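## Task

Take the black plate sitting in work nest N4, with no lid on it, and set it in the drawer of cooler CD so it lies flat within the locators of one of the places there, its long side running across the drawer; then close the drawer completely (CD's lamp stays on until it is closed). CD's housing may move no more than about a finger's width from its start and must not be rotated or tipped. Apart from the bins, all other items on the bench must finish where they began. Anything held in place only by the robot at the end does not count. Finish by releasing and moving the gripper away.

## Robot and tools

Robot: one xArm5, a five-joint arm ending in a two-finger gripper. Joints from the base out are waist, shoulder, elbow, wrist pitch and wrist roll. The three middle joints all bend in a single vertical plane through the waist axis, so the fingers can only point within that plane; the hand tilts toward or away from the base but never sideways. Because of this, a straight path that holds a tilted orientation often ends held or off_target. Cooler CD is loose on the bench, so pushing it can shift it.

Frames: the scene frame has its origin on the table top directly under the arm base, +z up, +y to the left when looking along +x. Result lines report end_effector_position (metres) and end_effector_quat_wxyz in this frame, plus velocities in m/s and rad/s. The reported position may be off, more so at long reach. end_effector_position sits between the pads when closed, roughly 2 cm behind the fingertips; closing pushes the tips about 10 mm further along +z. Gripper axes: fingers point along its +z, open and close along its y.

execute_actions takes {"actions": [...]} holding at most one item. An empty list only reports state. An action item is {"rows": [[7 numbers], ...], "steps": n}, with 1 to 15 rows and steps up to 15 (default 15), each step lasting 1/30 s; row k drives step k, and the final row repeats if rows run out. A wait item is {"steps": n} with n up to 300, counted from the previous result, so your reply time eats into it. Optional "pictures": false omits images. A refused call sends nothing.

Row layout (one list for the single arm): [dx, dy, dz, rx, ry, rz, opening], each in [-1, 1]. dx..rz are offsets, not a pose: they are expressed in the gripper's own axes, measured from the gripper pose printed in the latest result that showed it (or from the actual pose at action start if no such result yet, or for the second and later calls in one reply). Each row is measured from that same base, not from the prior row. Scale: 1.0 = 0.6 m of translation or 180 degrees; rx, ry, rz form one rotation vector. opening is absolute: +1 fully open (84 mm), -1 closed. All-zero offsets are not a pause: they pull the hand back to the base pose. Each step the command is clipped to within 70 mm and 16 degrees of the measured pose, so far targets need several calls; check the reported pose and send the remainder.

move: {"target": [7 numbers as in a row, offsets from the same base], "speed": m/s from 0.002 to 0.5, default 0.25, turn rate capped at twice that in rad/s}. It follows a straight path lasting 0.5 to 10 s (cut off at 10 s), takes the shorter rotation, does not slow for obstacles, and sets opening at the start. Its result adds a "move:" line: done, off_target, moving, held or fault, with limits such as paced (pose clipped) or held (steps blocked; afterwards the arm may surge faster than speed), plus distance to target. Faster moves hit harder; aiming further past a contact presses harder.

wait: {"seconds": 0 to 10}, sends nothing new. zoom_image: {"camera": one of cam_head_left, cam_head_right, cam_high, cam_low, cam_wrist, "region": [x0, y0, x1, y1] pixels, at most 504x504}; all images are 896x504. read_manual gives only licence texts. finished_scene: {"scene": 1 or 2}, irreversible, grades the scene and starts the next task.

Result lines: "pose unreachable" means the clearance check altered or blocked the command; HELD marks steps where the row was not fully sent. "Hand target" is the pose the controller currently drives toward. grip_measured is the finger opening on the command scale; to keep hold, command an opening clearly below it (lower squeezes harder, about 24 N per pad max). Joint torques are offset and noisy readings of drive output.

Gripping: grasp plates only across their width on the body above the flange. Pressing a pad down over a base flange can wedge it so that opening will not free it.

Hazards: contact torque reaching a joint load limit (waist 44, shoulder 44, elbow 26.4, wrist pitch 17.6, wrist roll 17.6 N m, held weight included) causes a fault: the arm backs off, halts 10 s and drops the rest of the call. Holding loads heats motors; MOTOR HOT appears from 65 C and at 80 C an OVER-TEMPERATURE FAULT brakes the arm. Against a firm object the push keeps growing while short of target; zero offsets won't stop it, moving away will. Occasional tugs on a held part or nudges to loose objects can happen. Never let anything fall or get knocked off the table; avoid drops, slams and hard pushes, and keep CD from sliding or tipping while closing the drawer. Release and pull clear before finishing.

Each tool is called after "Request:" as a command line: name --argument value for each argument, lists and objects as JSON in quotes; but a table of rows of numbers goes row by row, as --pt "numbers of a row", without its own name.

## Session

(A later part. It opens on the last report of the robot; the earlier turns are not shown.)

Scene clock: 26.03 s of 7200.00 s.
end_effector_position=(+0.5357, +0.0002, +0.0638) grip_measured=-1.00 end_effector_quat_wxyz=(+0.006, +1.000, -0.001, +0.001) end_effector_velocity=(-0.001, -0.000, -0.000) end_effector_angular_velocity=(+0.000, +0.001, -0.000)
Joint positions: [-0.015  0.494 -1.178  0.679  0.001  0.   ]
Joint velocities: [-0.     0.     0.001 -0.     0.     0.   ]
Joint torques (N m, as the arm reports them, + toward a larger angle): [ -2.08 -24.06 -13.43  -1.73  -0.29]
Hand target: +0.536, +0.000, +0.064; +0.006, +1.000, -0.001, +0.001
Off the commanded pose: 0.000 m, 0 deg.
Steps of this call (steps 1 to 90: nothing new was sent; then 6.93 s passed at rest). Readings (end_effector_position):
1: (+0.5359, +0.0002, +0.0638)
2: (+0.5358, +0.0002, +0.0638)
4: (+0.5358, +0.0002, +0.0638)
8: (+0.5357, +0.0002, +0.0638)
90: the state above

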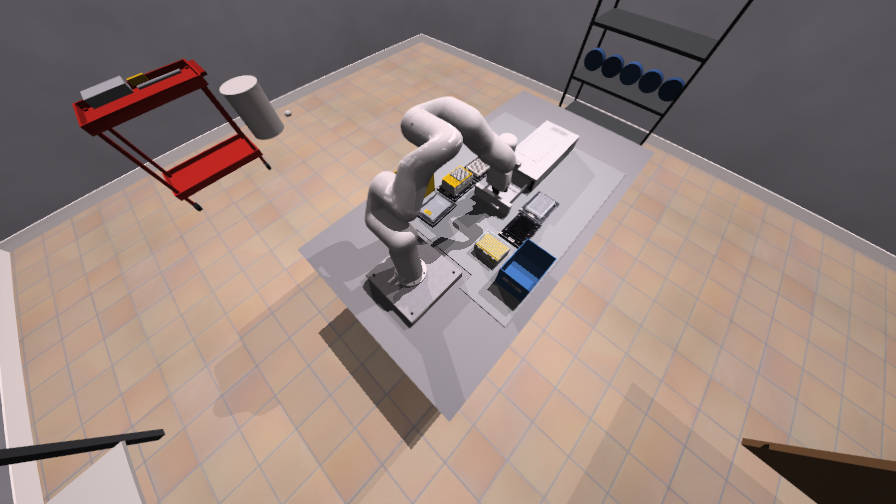

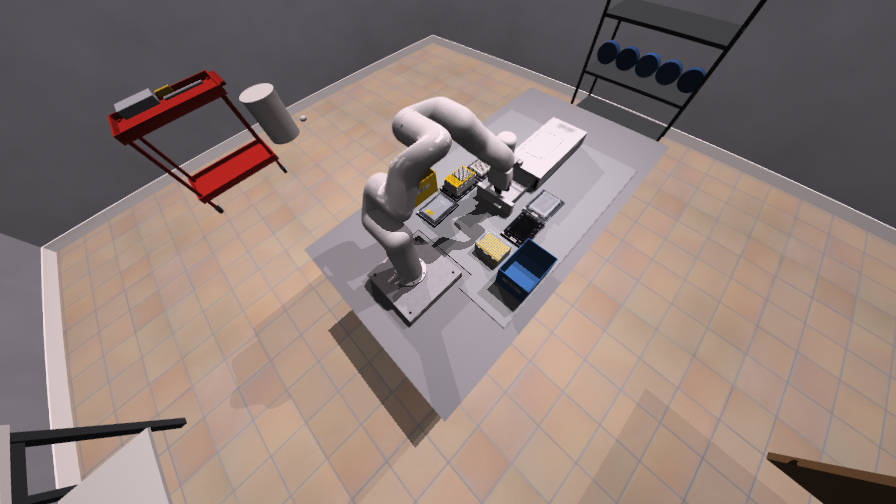

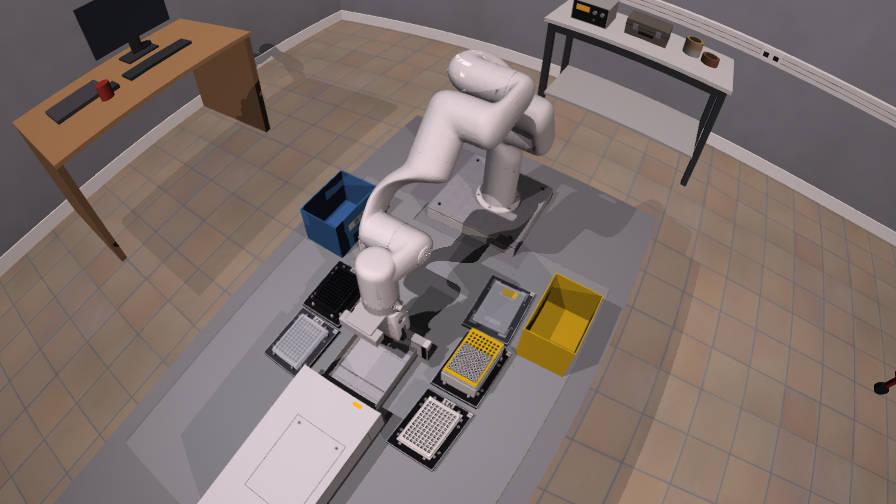

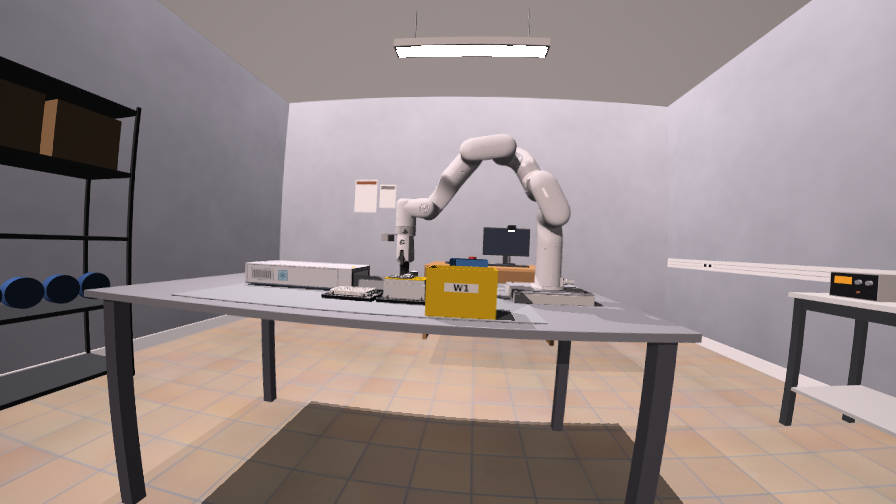

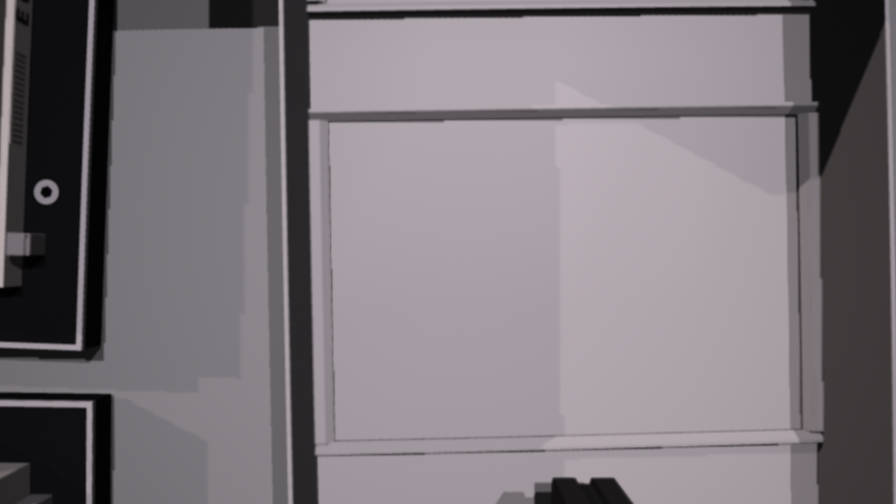

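Request:
move --target '[0.01,0,-0.11,0,0,0,-1]' --speed 0.1

Request:
move --target '[-0.2,0.33,-0.03,0,0,0,1]' --speed 0.25

Scene clock: 28.53 s of 7200.00 s.
end_effector_position=(+0.5413, +0.0009, +0.1290) grip_measured=-1.00 end_effector_quat_wxyz=(+0.006, +1.000, -0.001, +0.001) end_effector_velocity=(+0.001, -0.000, +0.005) end_effector_angular_velocity=(-0.000, -0.003, -0.001)
Joint positions: [-0.015  0.386 -1.23   0.841  0.001  0.   ]
Joint velocities: [-0.001 -0.007 -0.006  0.01  -0.     0.   ]
Joint torques (N m, as the arm reports them, + toward a larger angle): [ -2.22 -23.92 -15.08  -1.92  -0.26]
Hand target: +0.542, +0.001, +0.130; +0.006, +1.000, -0.001, +0.001
Off the commanded pose: 0.001 m, 0 deg.
move: done

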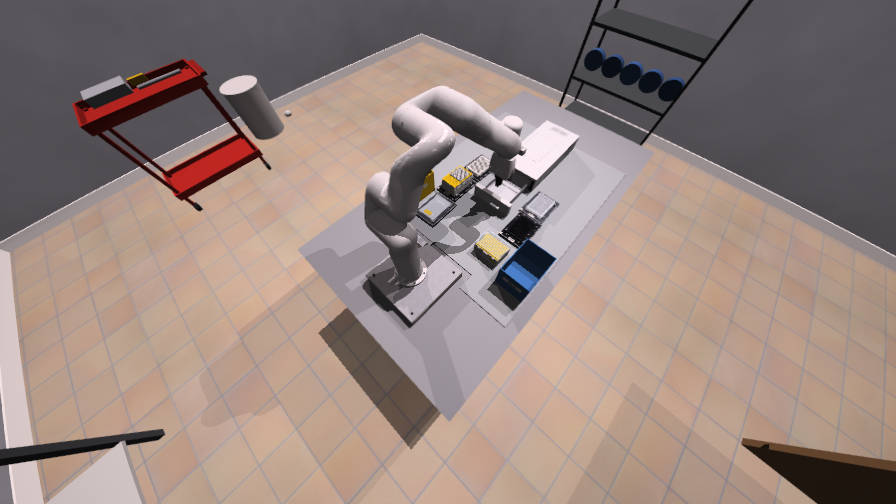

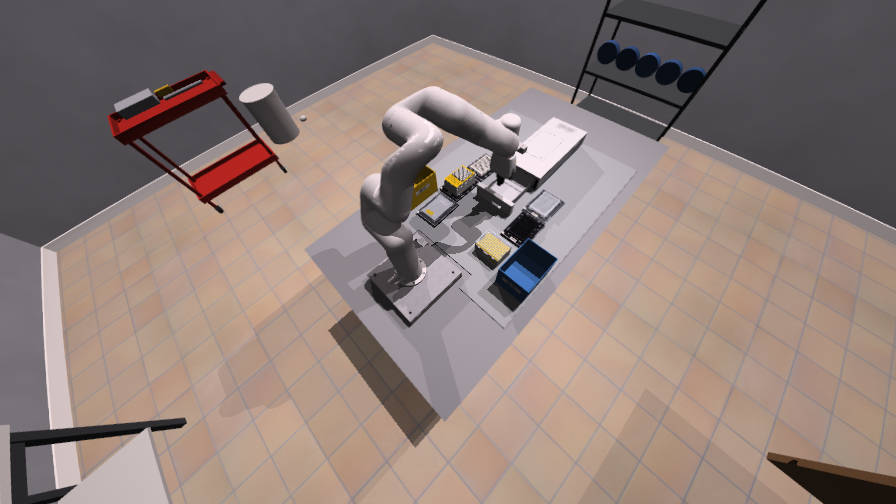

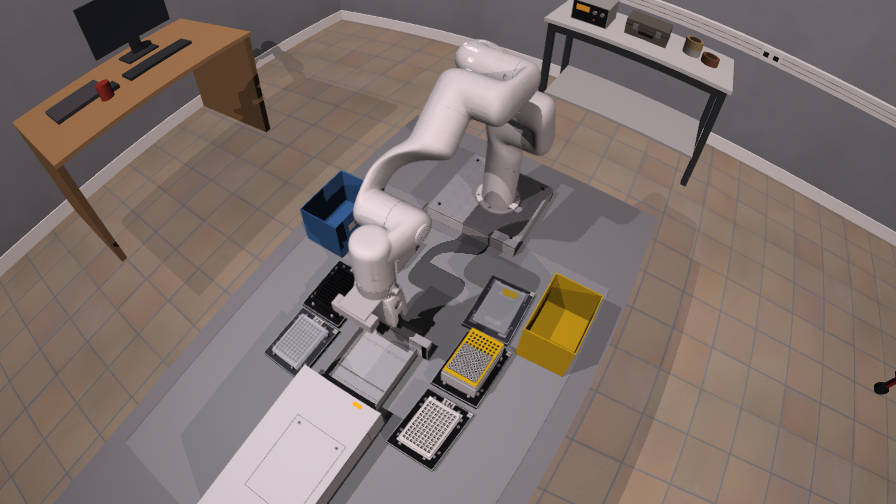

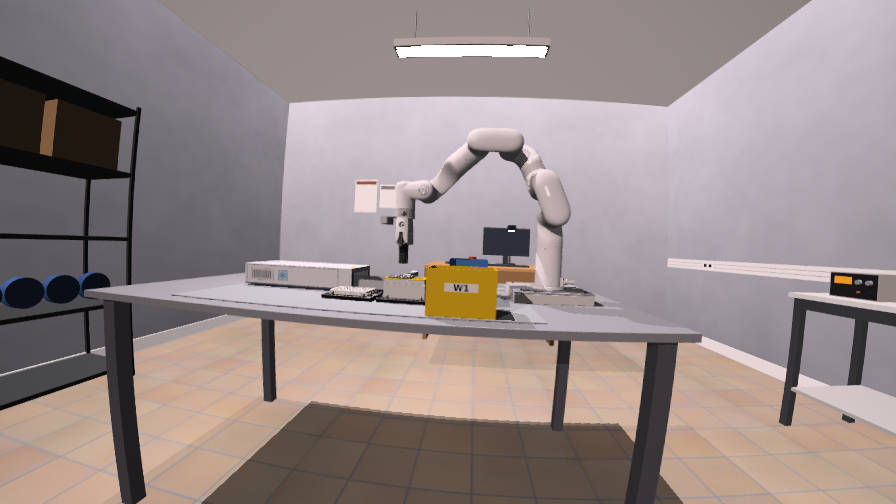

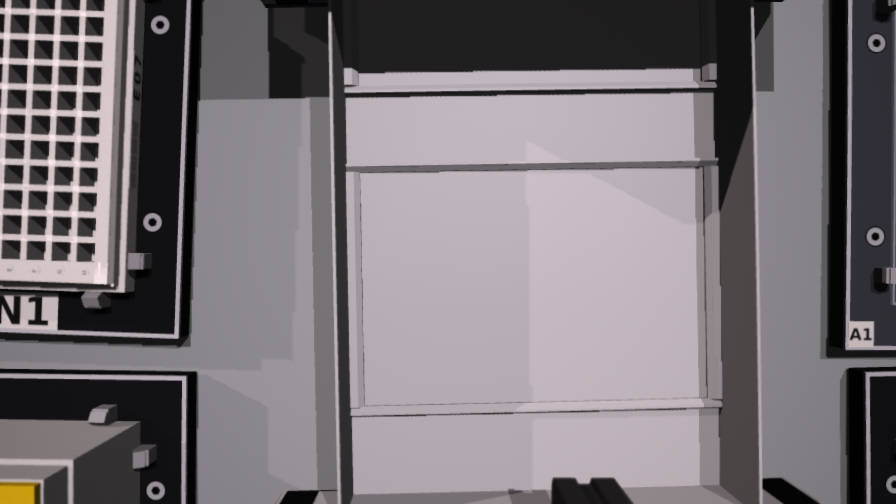

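Scene clock: 30.07 s of 7200.00 s.
end_effector_position=(+0.4207, -0.1961, +0.1491) grip_measured=+1.00 end_effector_quat_wxyz=(+0.006, +1.000, -0.001, +0.001) end_effector_velocity=(-0.001, -0.002, +0.000) end_effector_angular_velocity=(-0.000, -0.000, -0.002)
Joint positions: [-0.453  0.125 -0.922  0.793 -0.438  0.084]
Joint velocities: [-0.006 -0.001  0.001  0.    -0.004  0.   ]
Joint torques (N m, as the arm reports them, + toward a larger angle): [ -1.89 -19.42 -14.91  -1.79  -0.33]
Hand target: +0.420, -0.196, +0.149; +0.006, +1.000, -0.001, +0.001
Off the commanded pose: 0.001 m, 0 deg.
move: done

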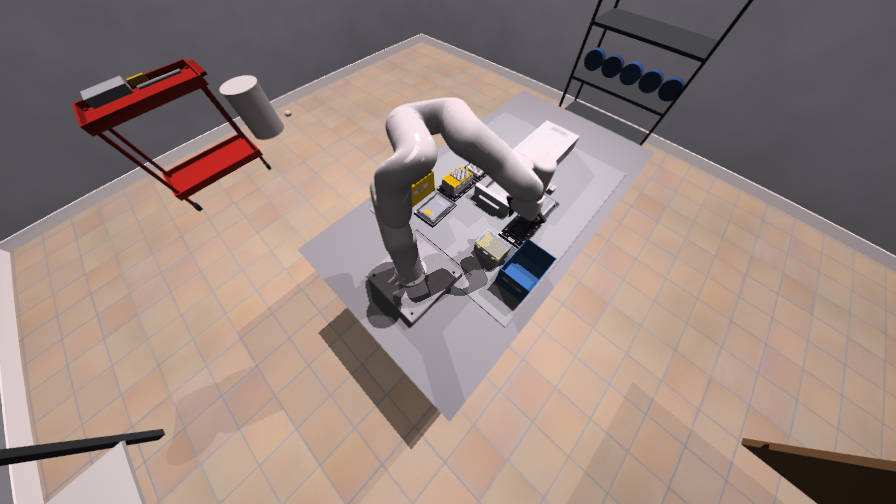

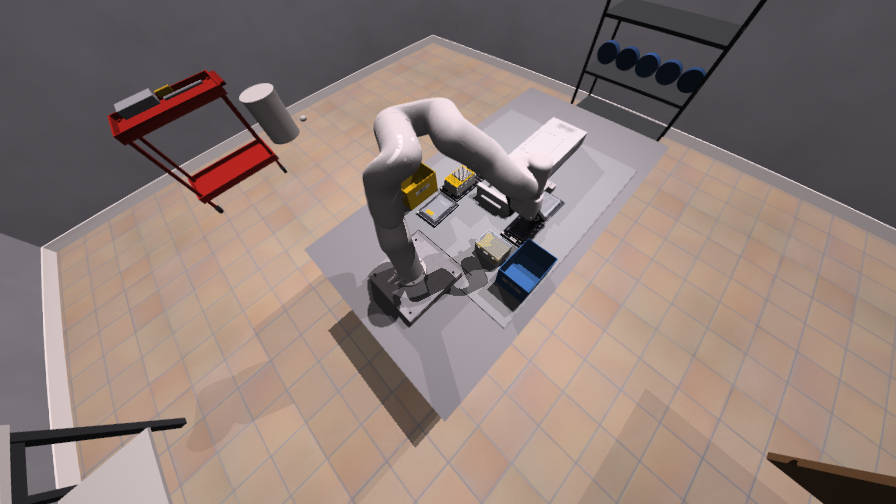

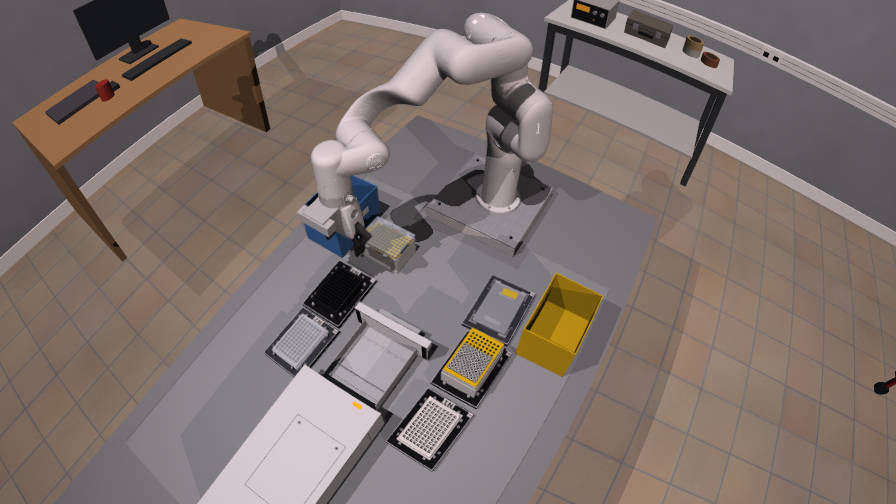

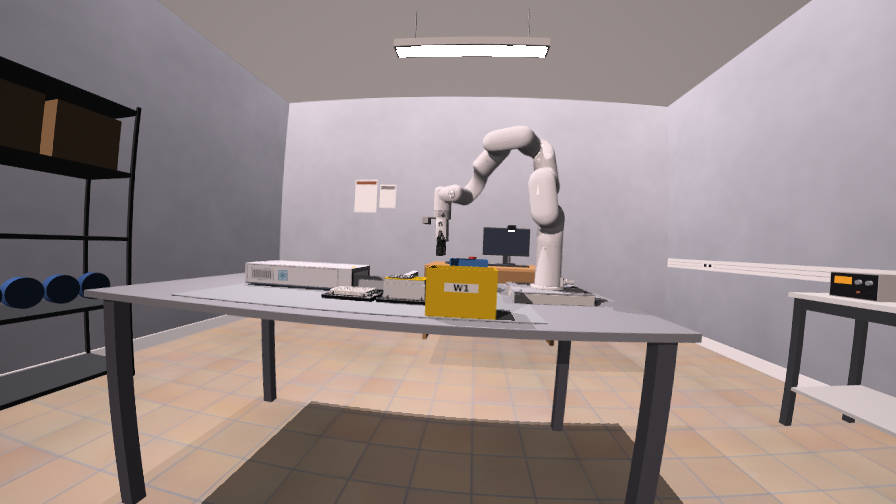

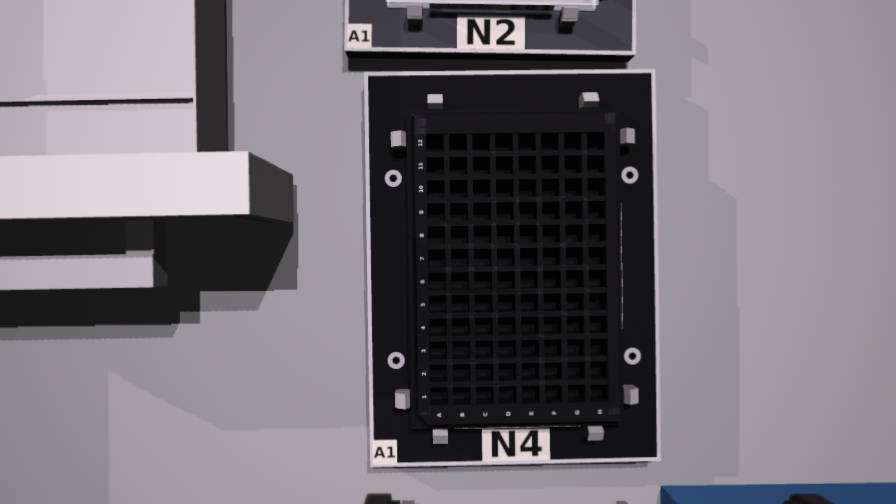

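Request:
move --target '[0.0975,-0.0098,0.148,0,0,-0.005,1]' --speed 0.12

Scene clock: 35.67 s of 7200.00 s.
end_effector_position=(+0.4791, -0.1915, +0.0606) grip_measured=+1.00 end_effector_quat_wxyz=(+0.006, +1.000, +0.007, +0.001) end_effector_velocity=(+0.001, +0.001, -0.003) end_effector_angular_velocity=(+0.001, +0.002, +0.002)
Joint positions: [-0.395  0.454 -1.092  0.634 -0.395  0.084]
Joint velocities: [ 0.002  0.009 -0.005 -0.001  0.001 -0.   ]
Joint torques (N m, as the arm reports them, + toward a larger angle): [ -2.16 -23.27 -13.41  -1.8   -0.3 ]
Hand target: +0.479, -0.191, +0.060; +0.006, +1.000, +0.007, +0.001
Off the commanded pose: 0.000 m, 0 deg.
After step 90, 1.20 s passed at rest.
move: done

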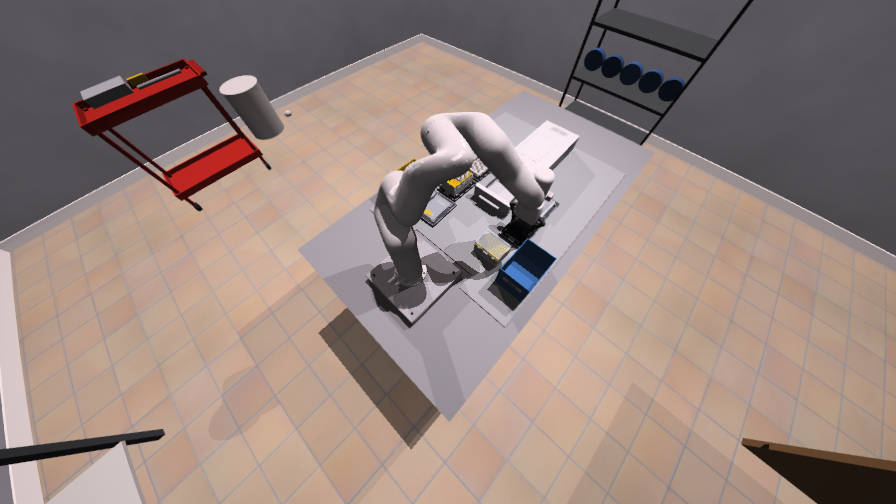

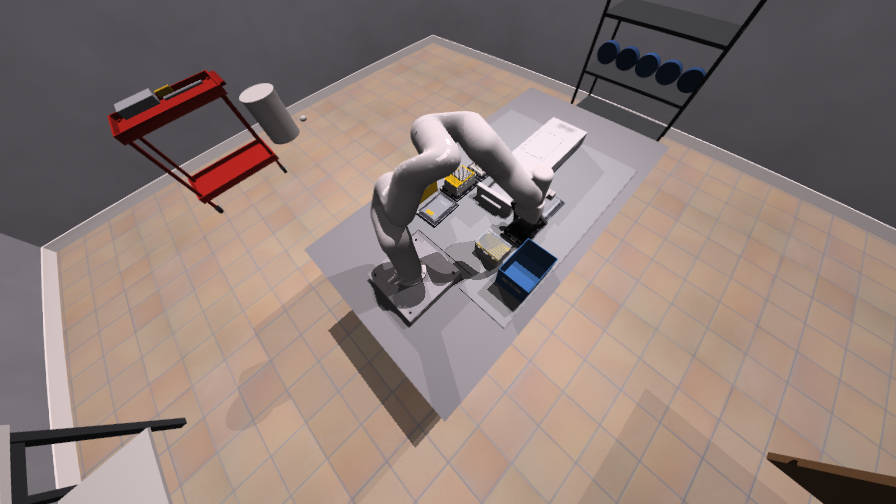

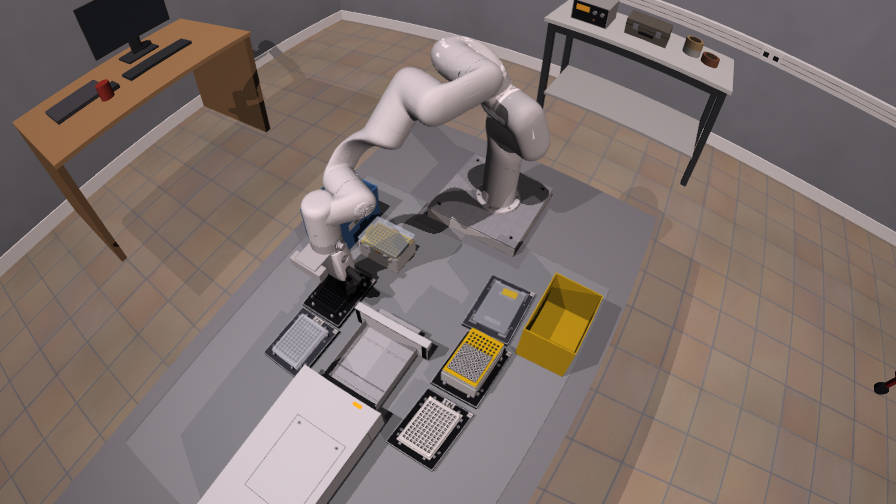

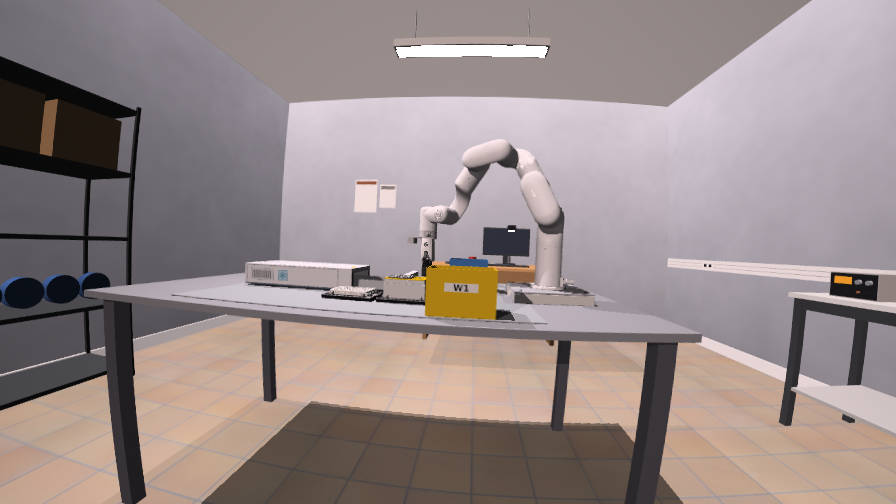

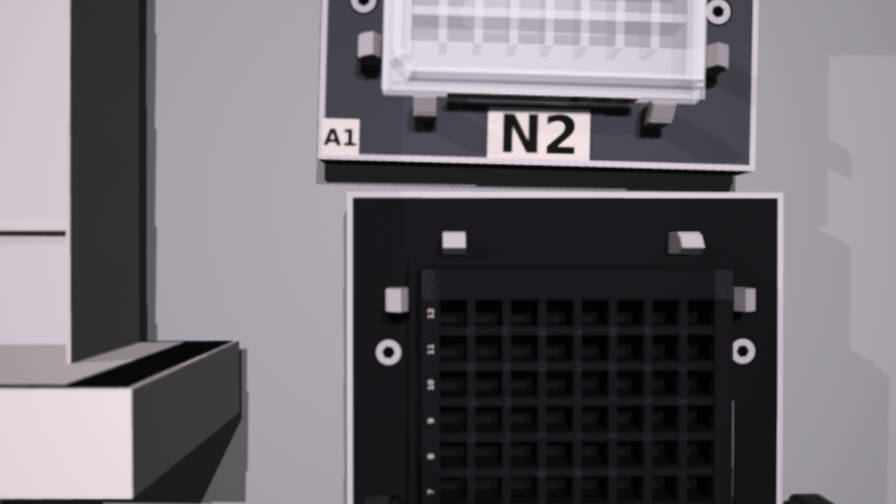

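Request:
move --target '[0.0015,0,0.045,0,0,0,1]' --speed 0.03

Request:
move --target '[0,0,0,0,0,0,0.3]' --speed 0.03

Scene clock: 39.83 s of 7200.00 s.
end_effector_position=(+0.4800, -0.1919, +0.0339) grip_measured=+1.00 end_effector_quat_wxyz=(+0.006, +1.000, +0.007, +0.001) end_effector_velocity=(+0.000, +0.001, -0.002) end_effector_angular_velocity=(+0.000, +0.000, +0.001)
Joint positions: [-0.395  0.518 -1.098  0.576 -0.395  0.084]
Joint velocities: [ 0.001  0.004 -0.    -0.004  0.    -0.   ]
Joint torques (N m, as the arm reports them, + toward a larger angle): [ -2.07 -23.66 -12.75  -1.89  -0.34]
Hand target: +0.480, -0.192, +0.034; +0.006, +1.000, +0.007, +0.001
Off the commanded pose: 0.000 m, 0 deg.
move: done

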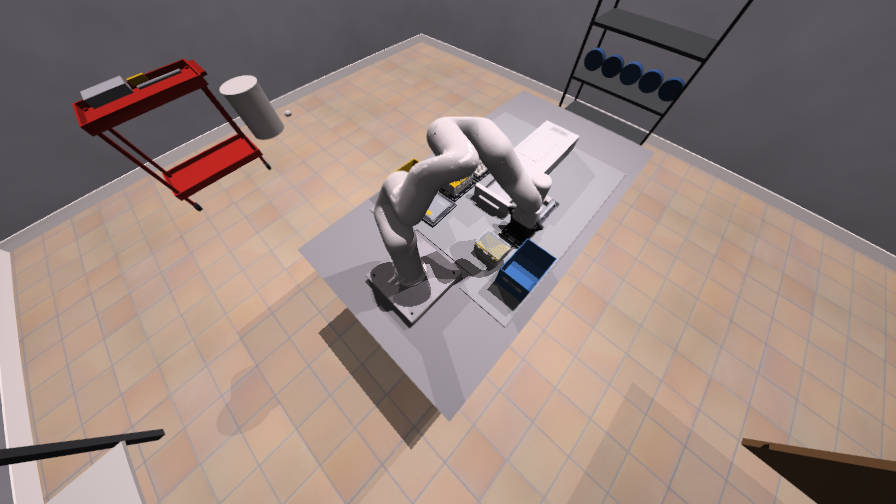

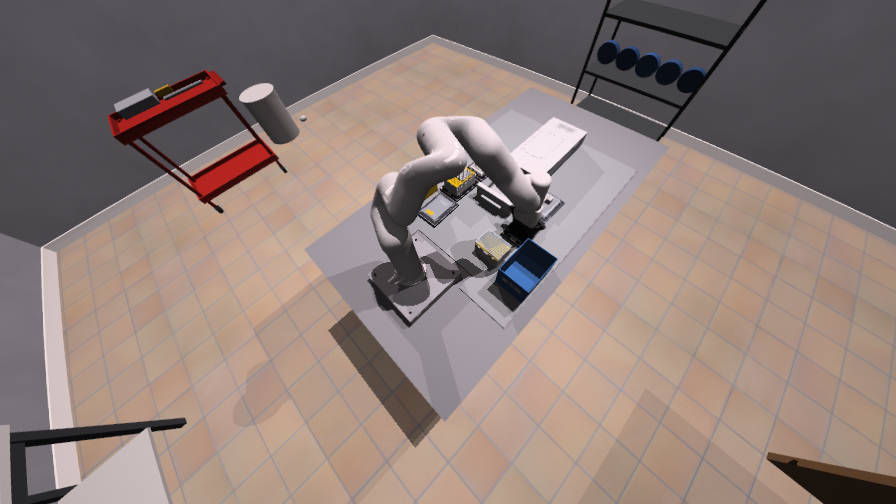

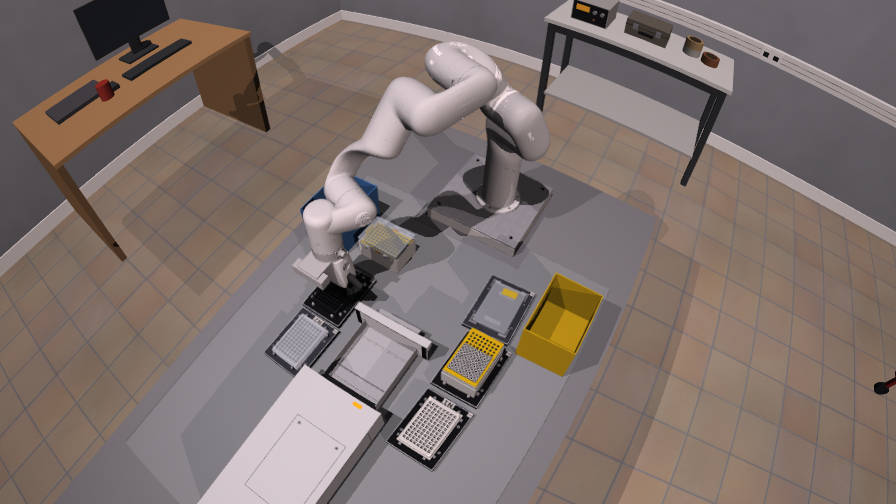

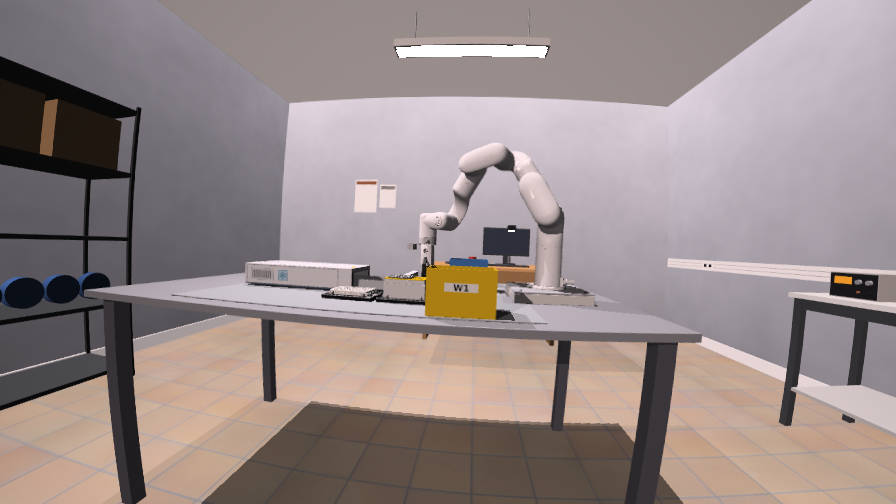

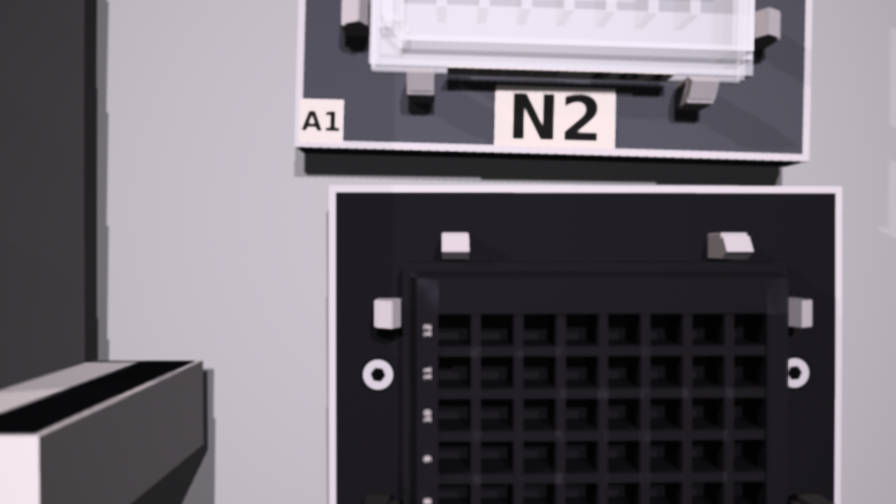

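Scene clock: 40.33 s of 7200.00 s.
end_effector_position=(+0.4804, -0.1923, +0.0343) grip_measured=+0.89 end_effector_quat_wxyz=(+0.007, +1.000, +0.007, +0.002) end_effector_velocity=(-0.001, +0.001, -0.001) end_effector_angular_velocity=(+0.001, +0.003, +0.001)
Joint positions: [-0.395  0.518 -1.099  0.575 -0.395  0.08 ]
Joint velocities: [ 0.001  0.     0.003 -0.    -0.     0.   ]
Joint torques (N m, as the arm reports them, + toward a larger angle): [  1.88 -21.49 -10.92  -1.33  -0.51]
Hand target: +0.480, -0.192, +0.034; +0.006, +1.000, +0.007, +0.001
Off the commanded pose: 0.001 m, 0 deg.
move: done

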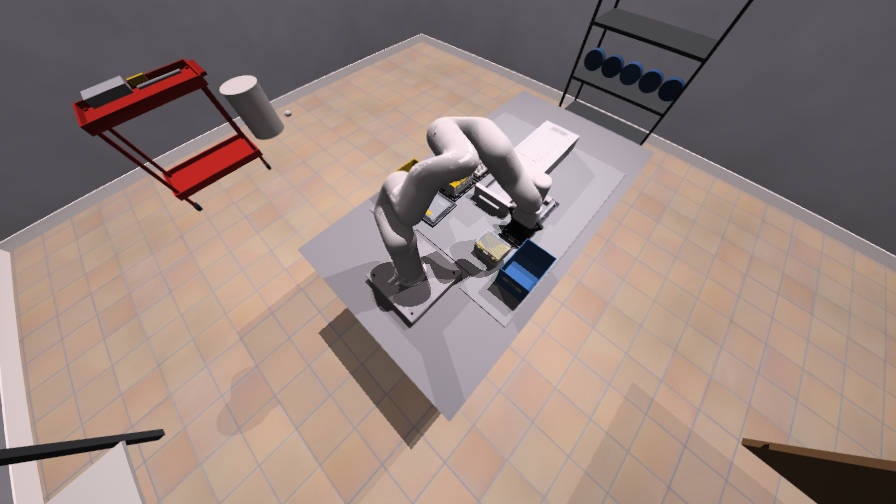

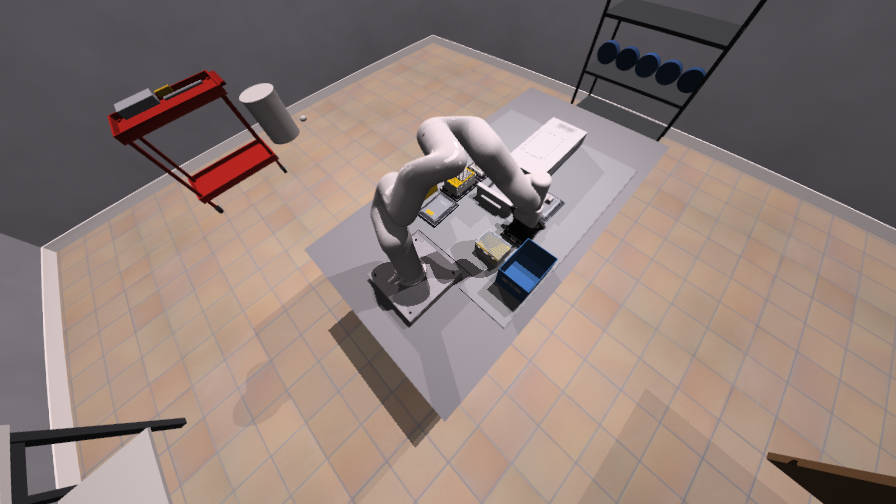

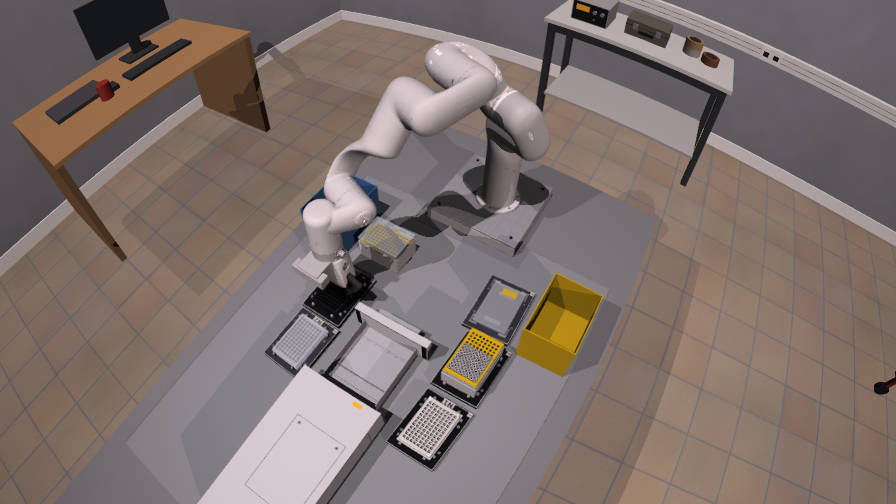

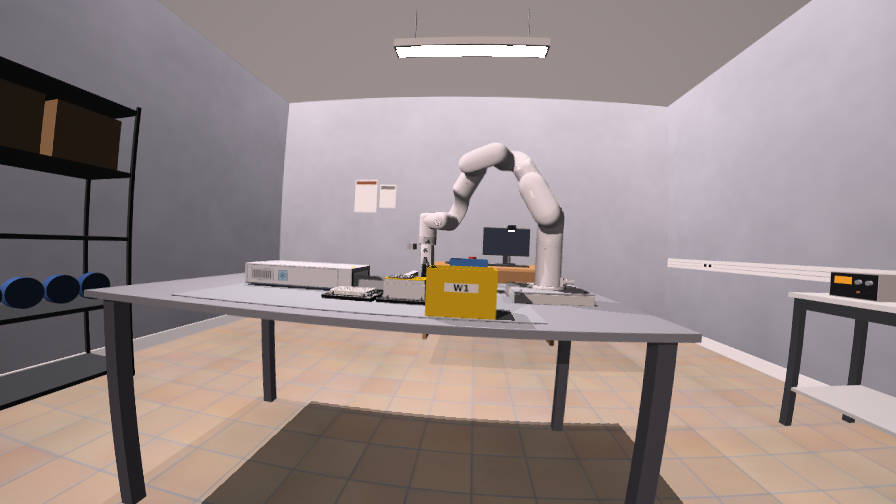

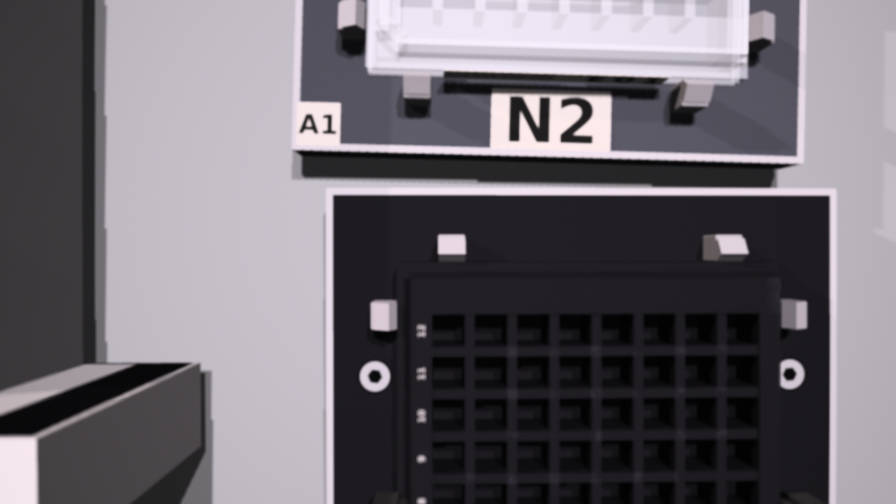

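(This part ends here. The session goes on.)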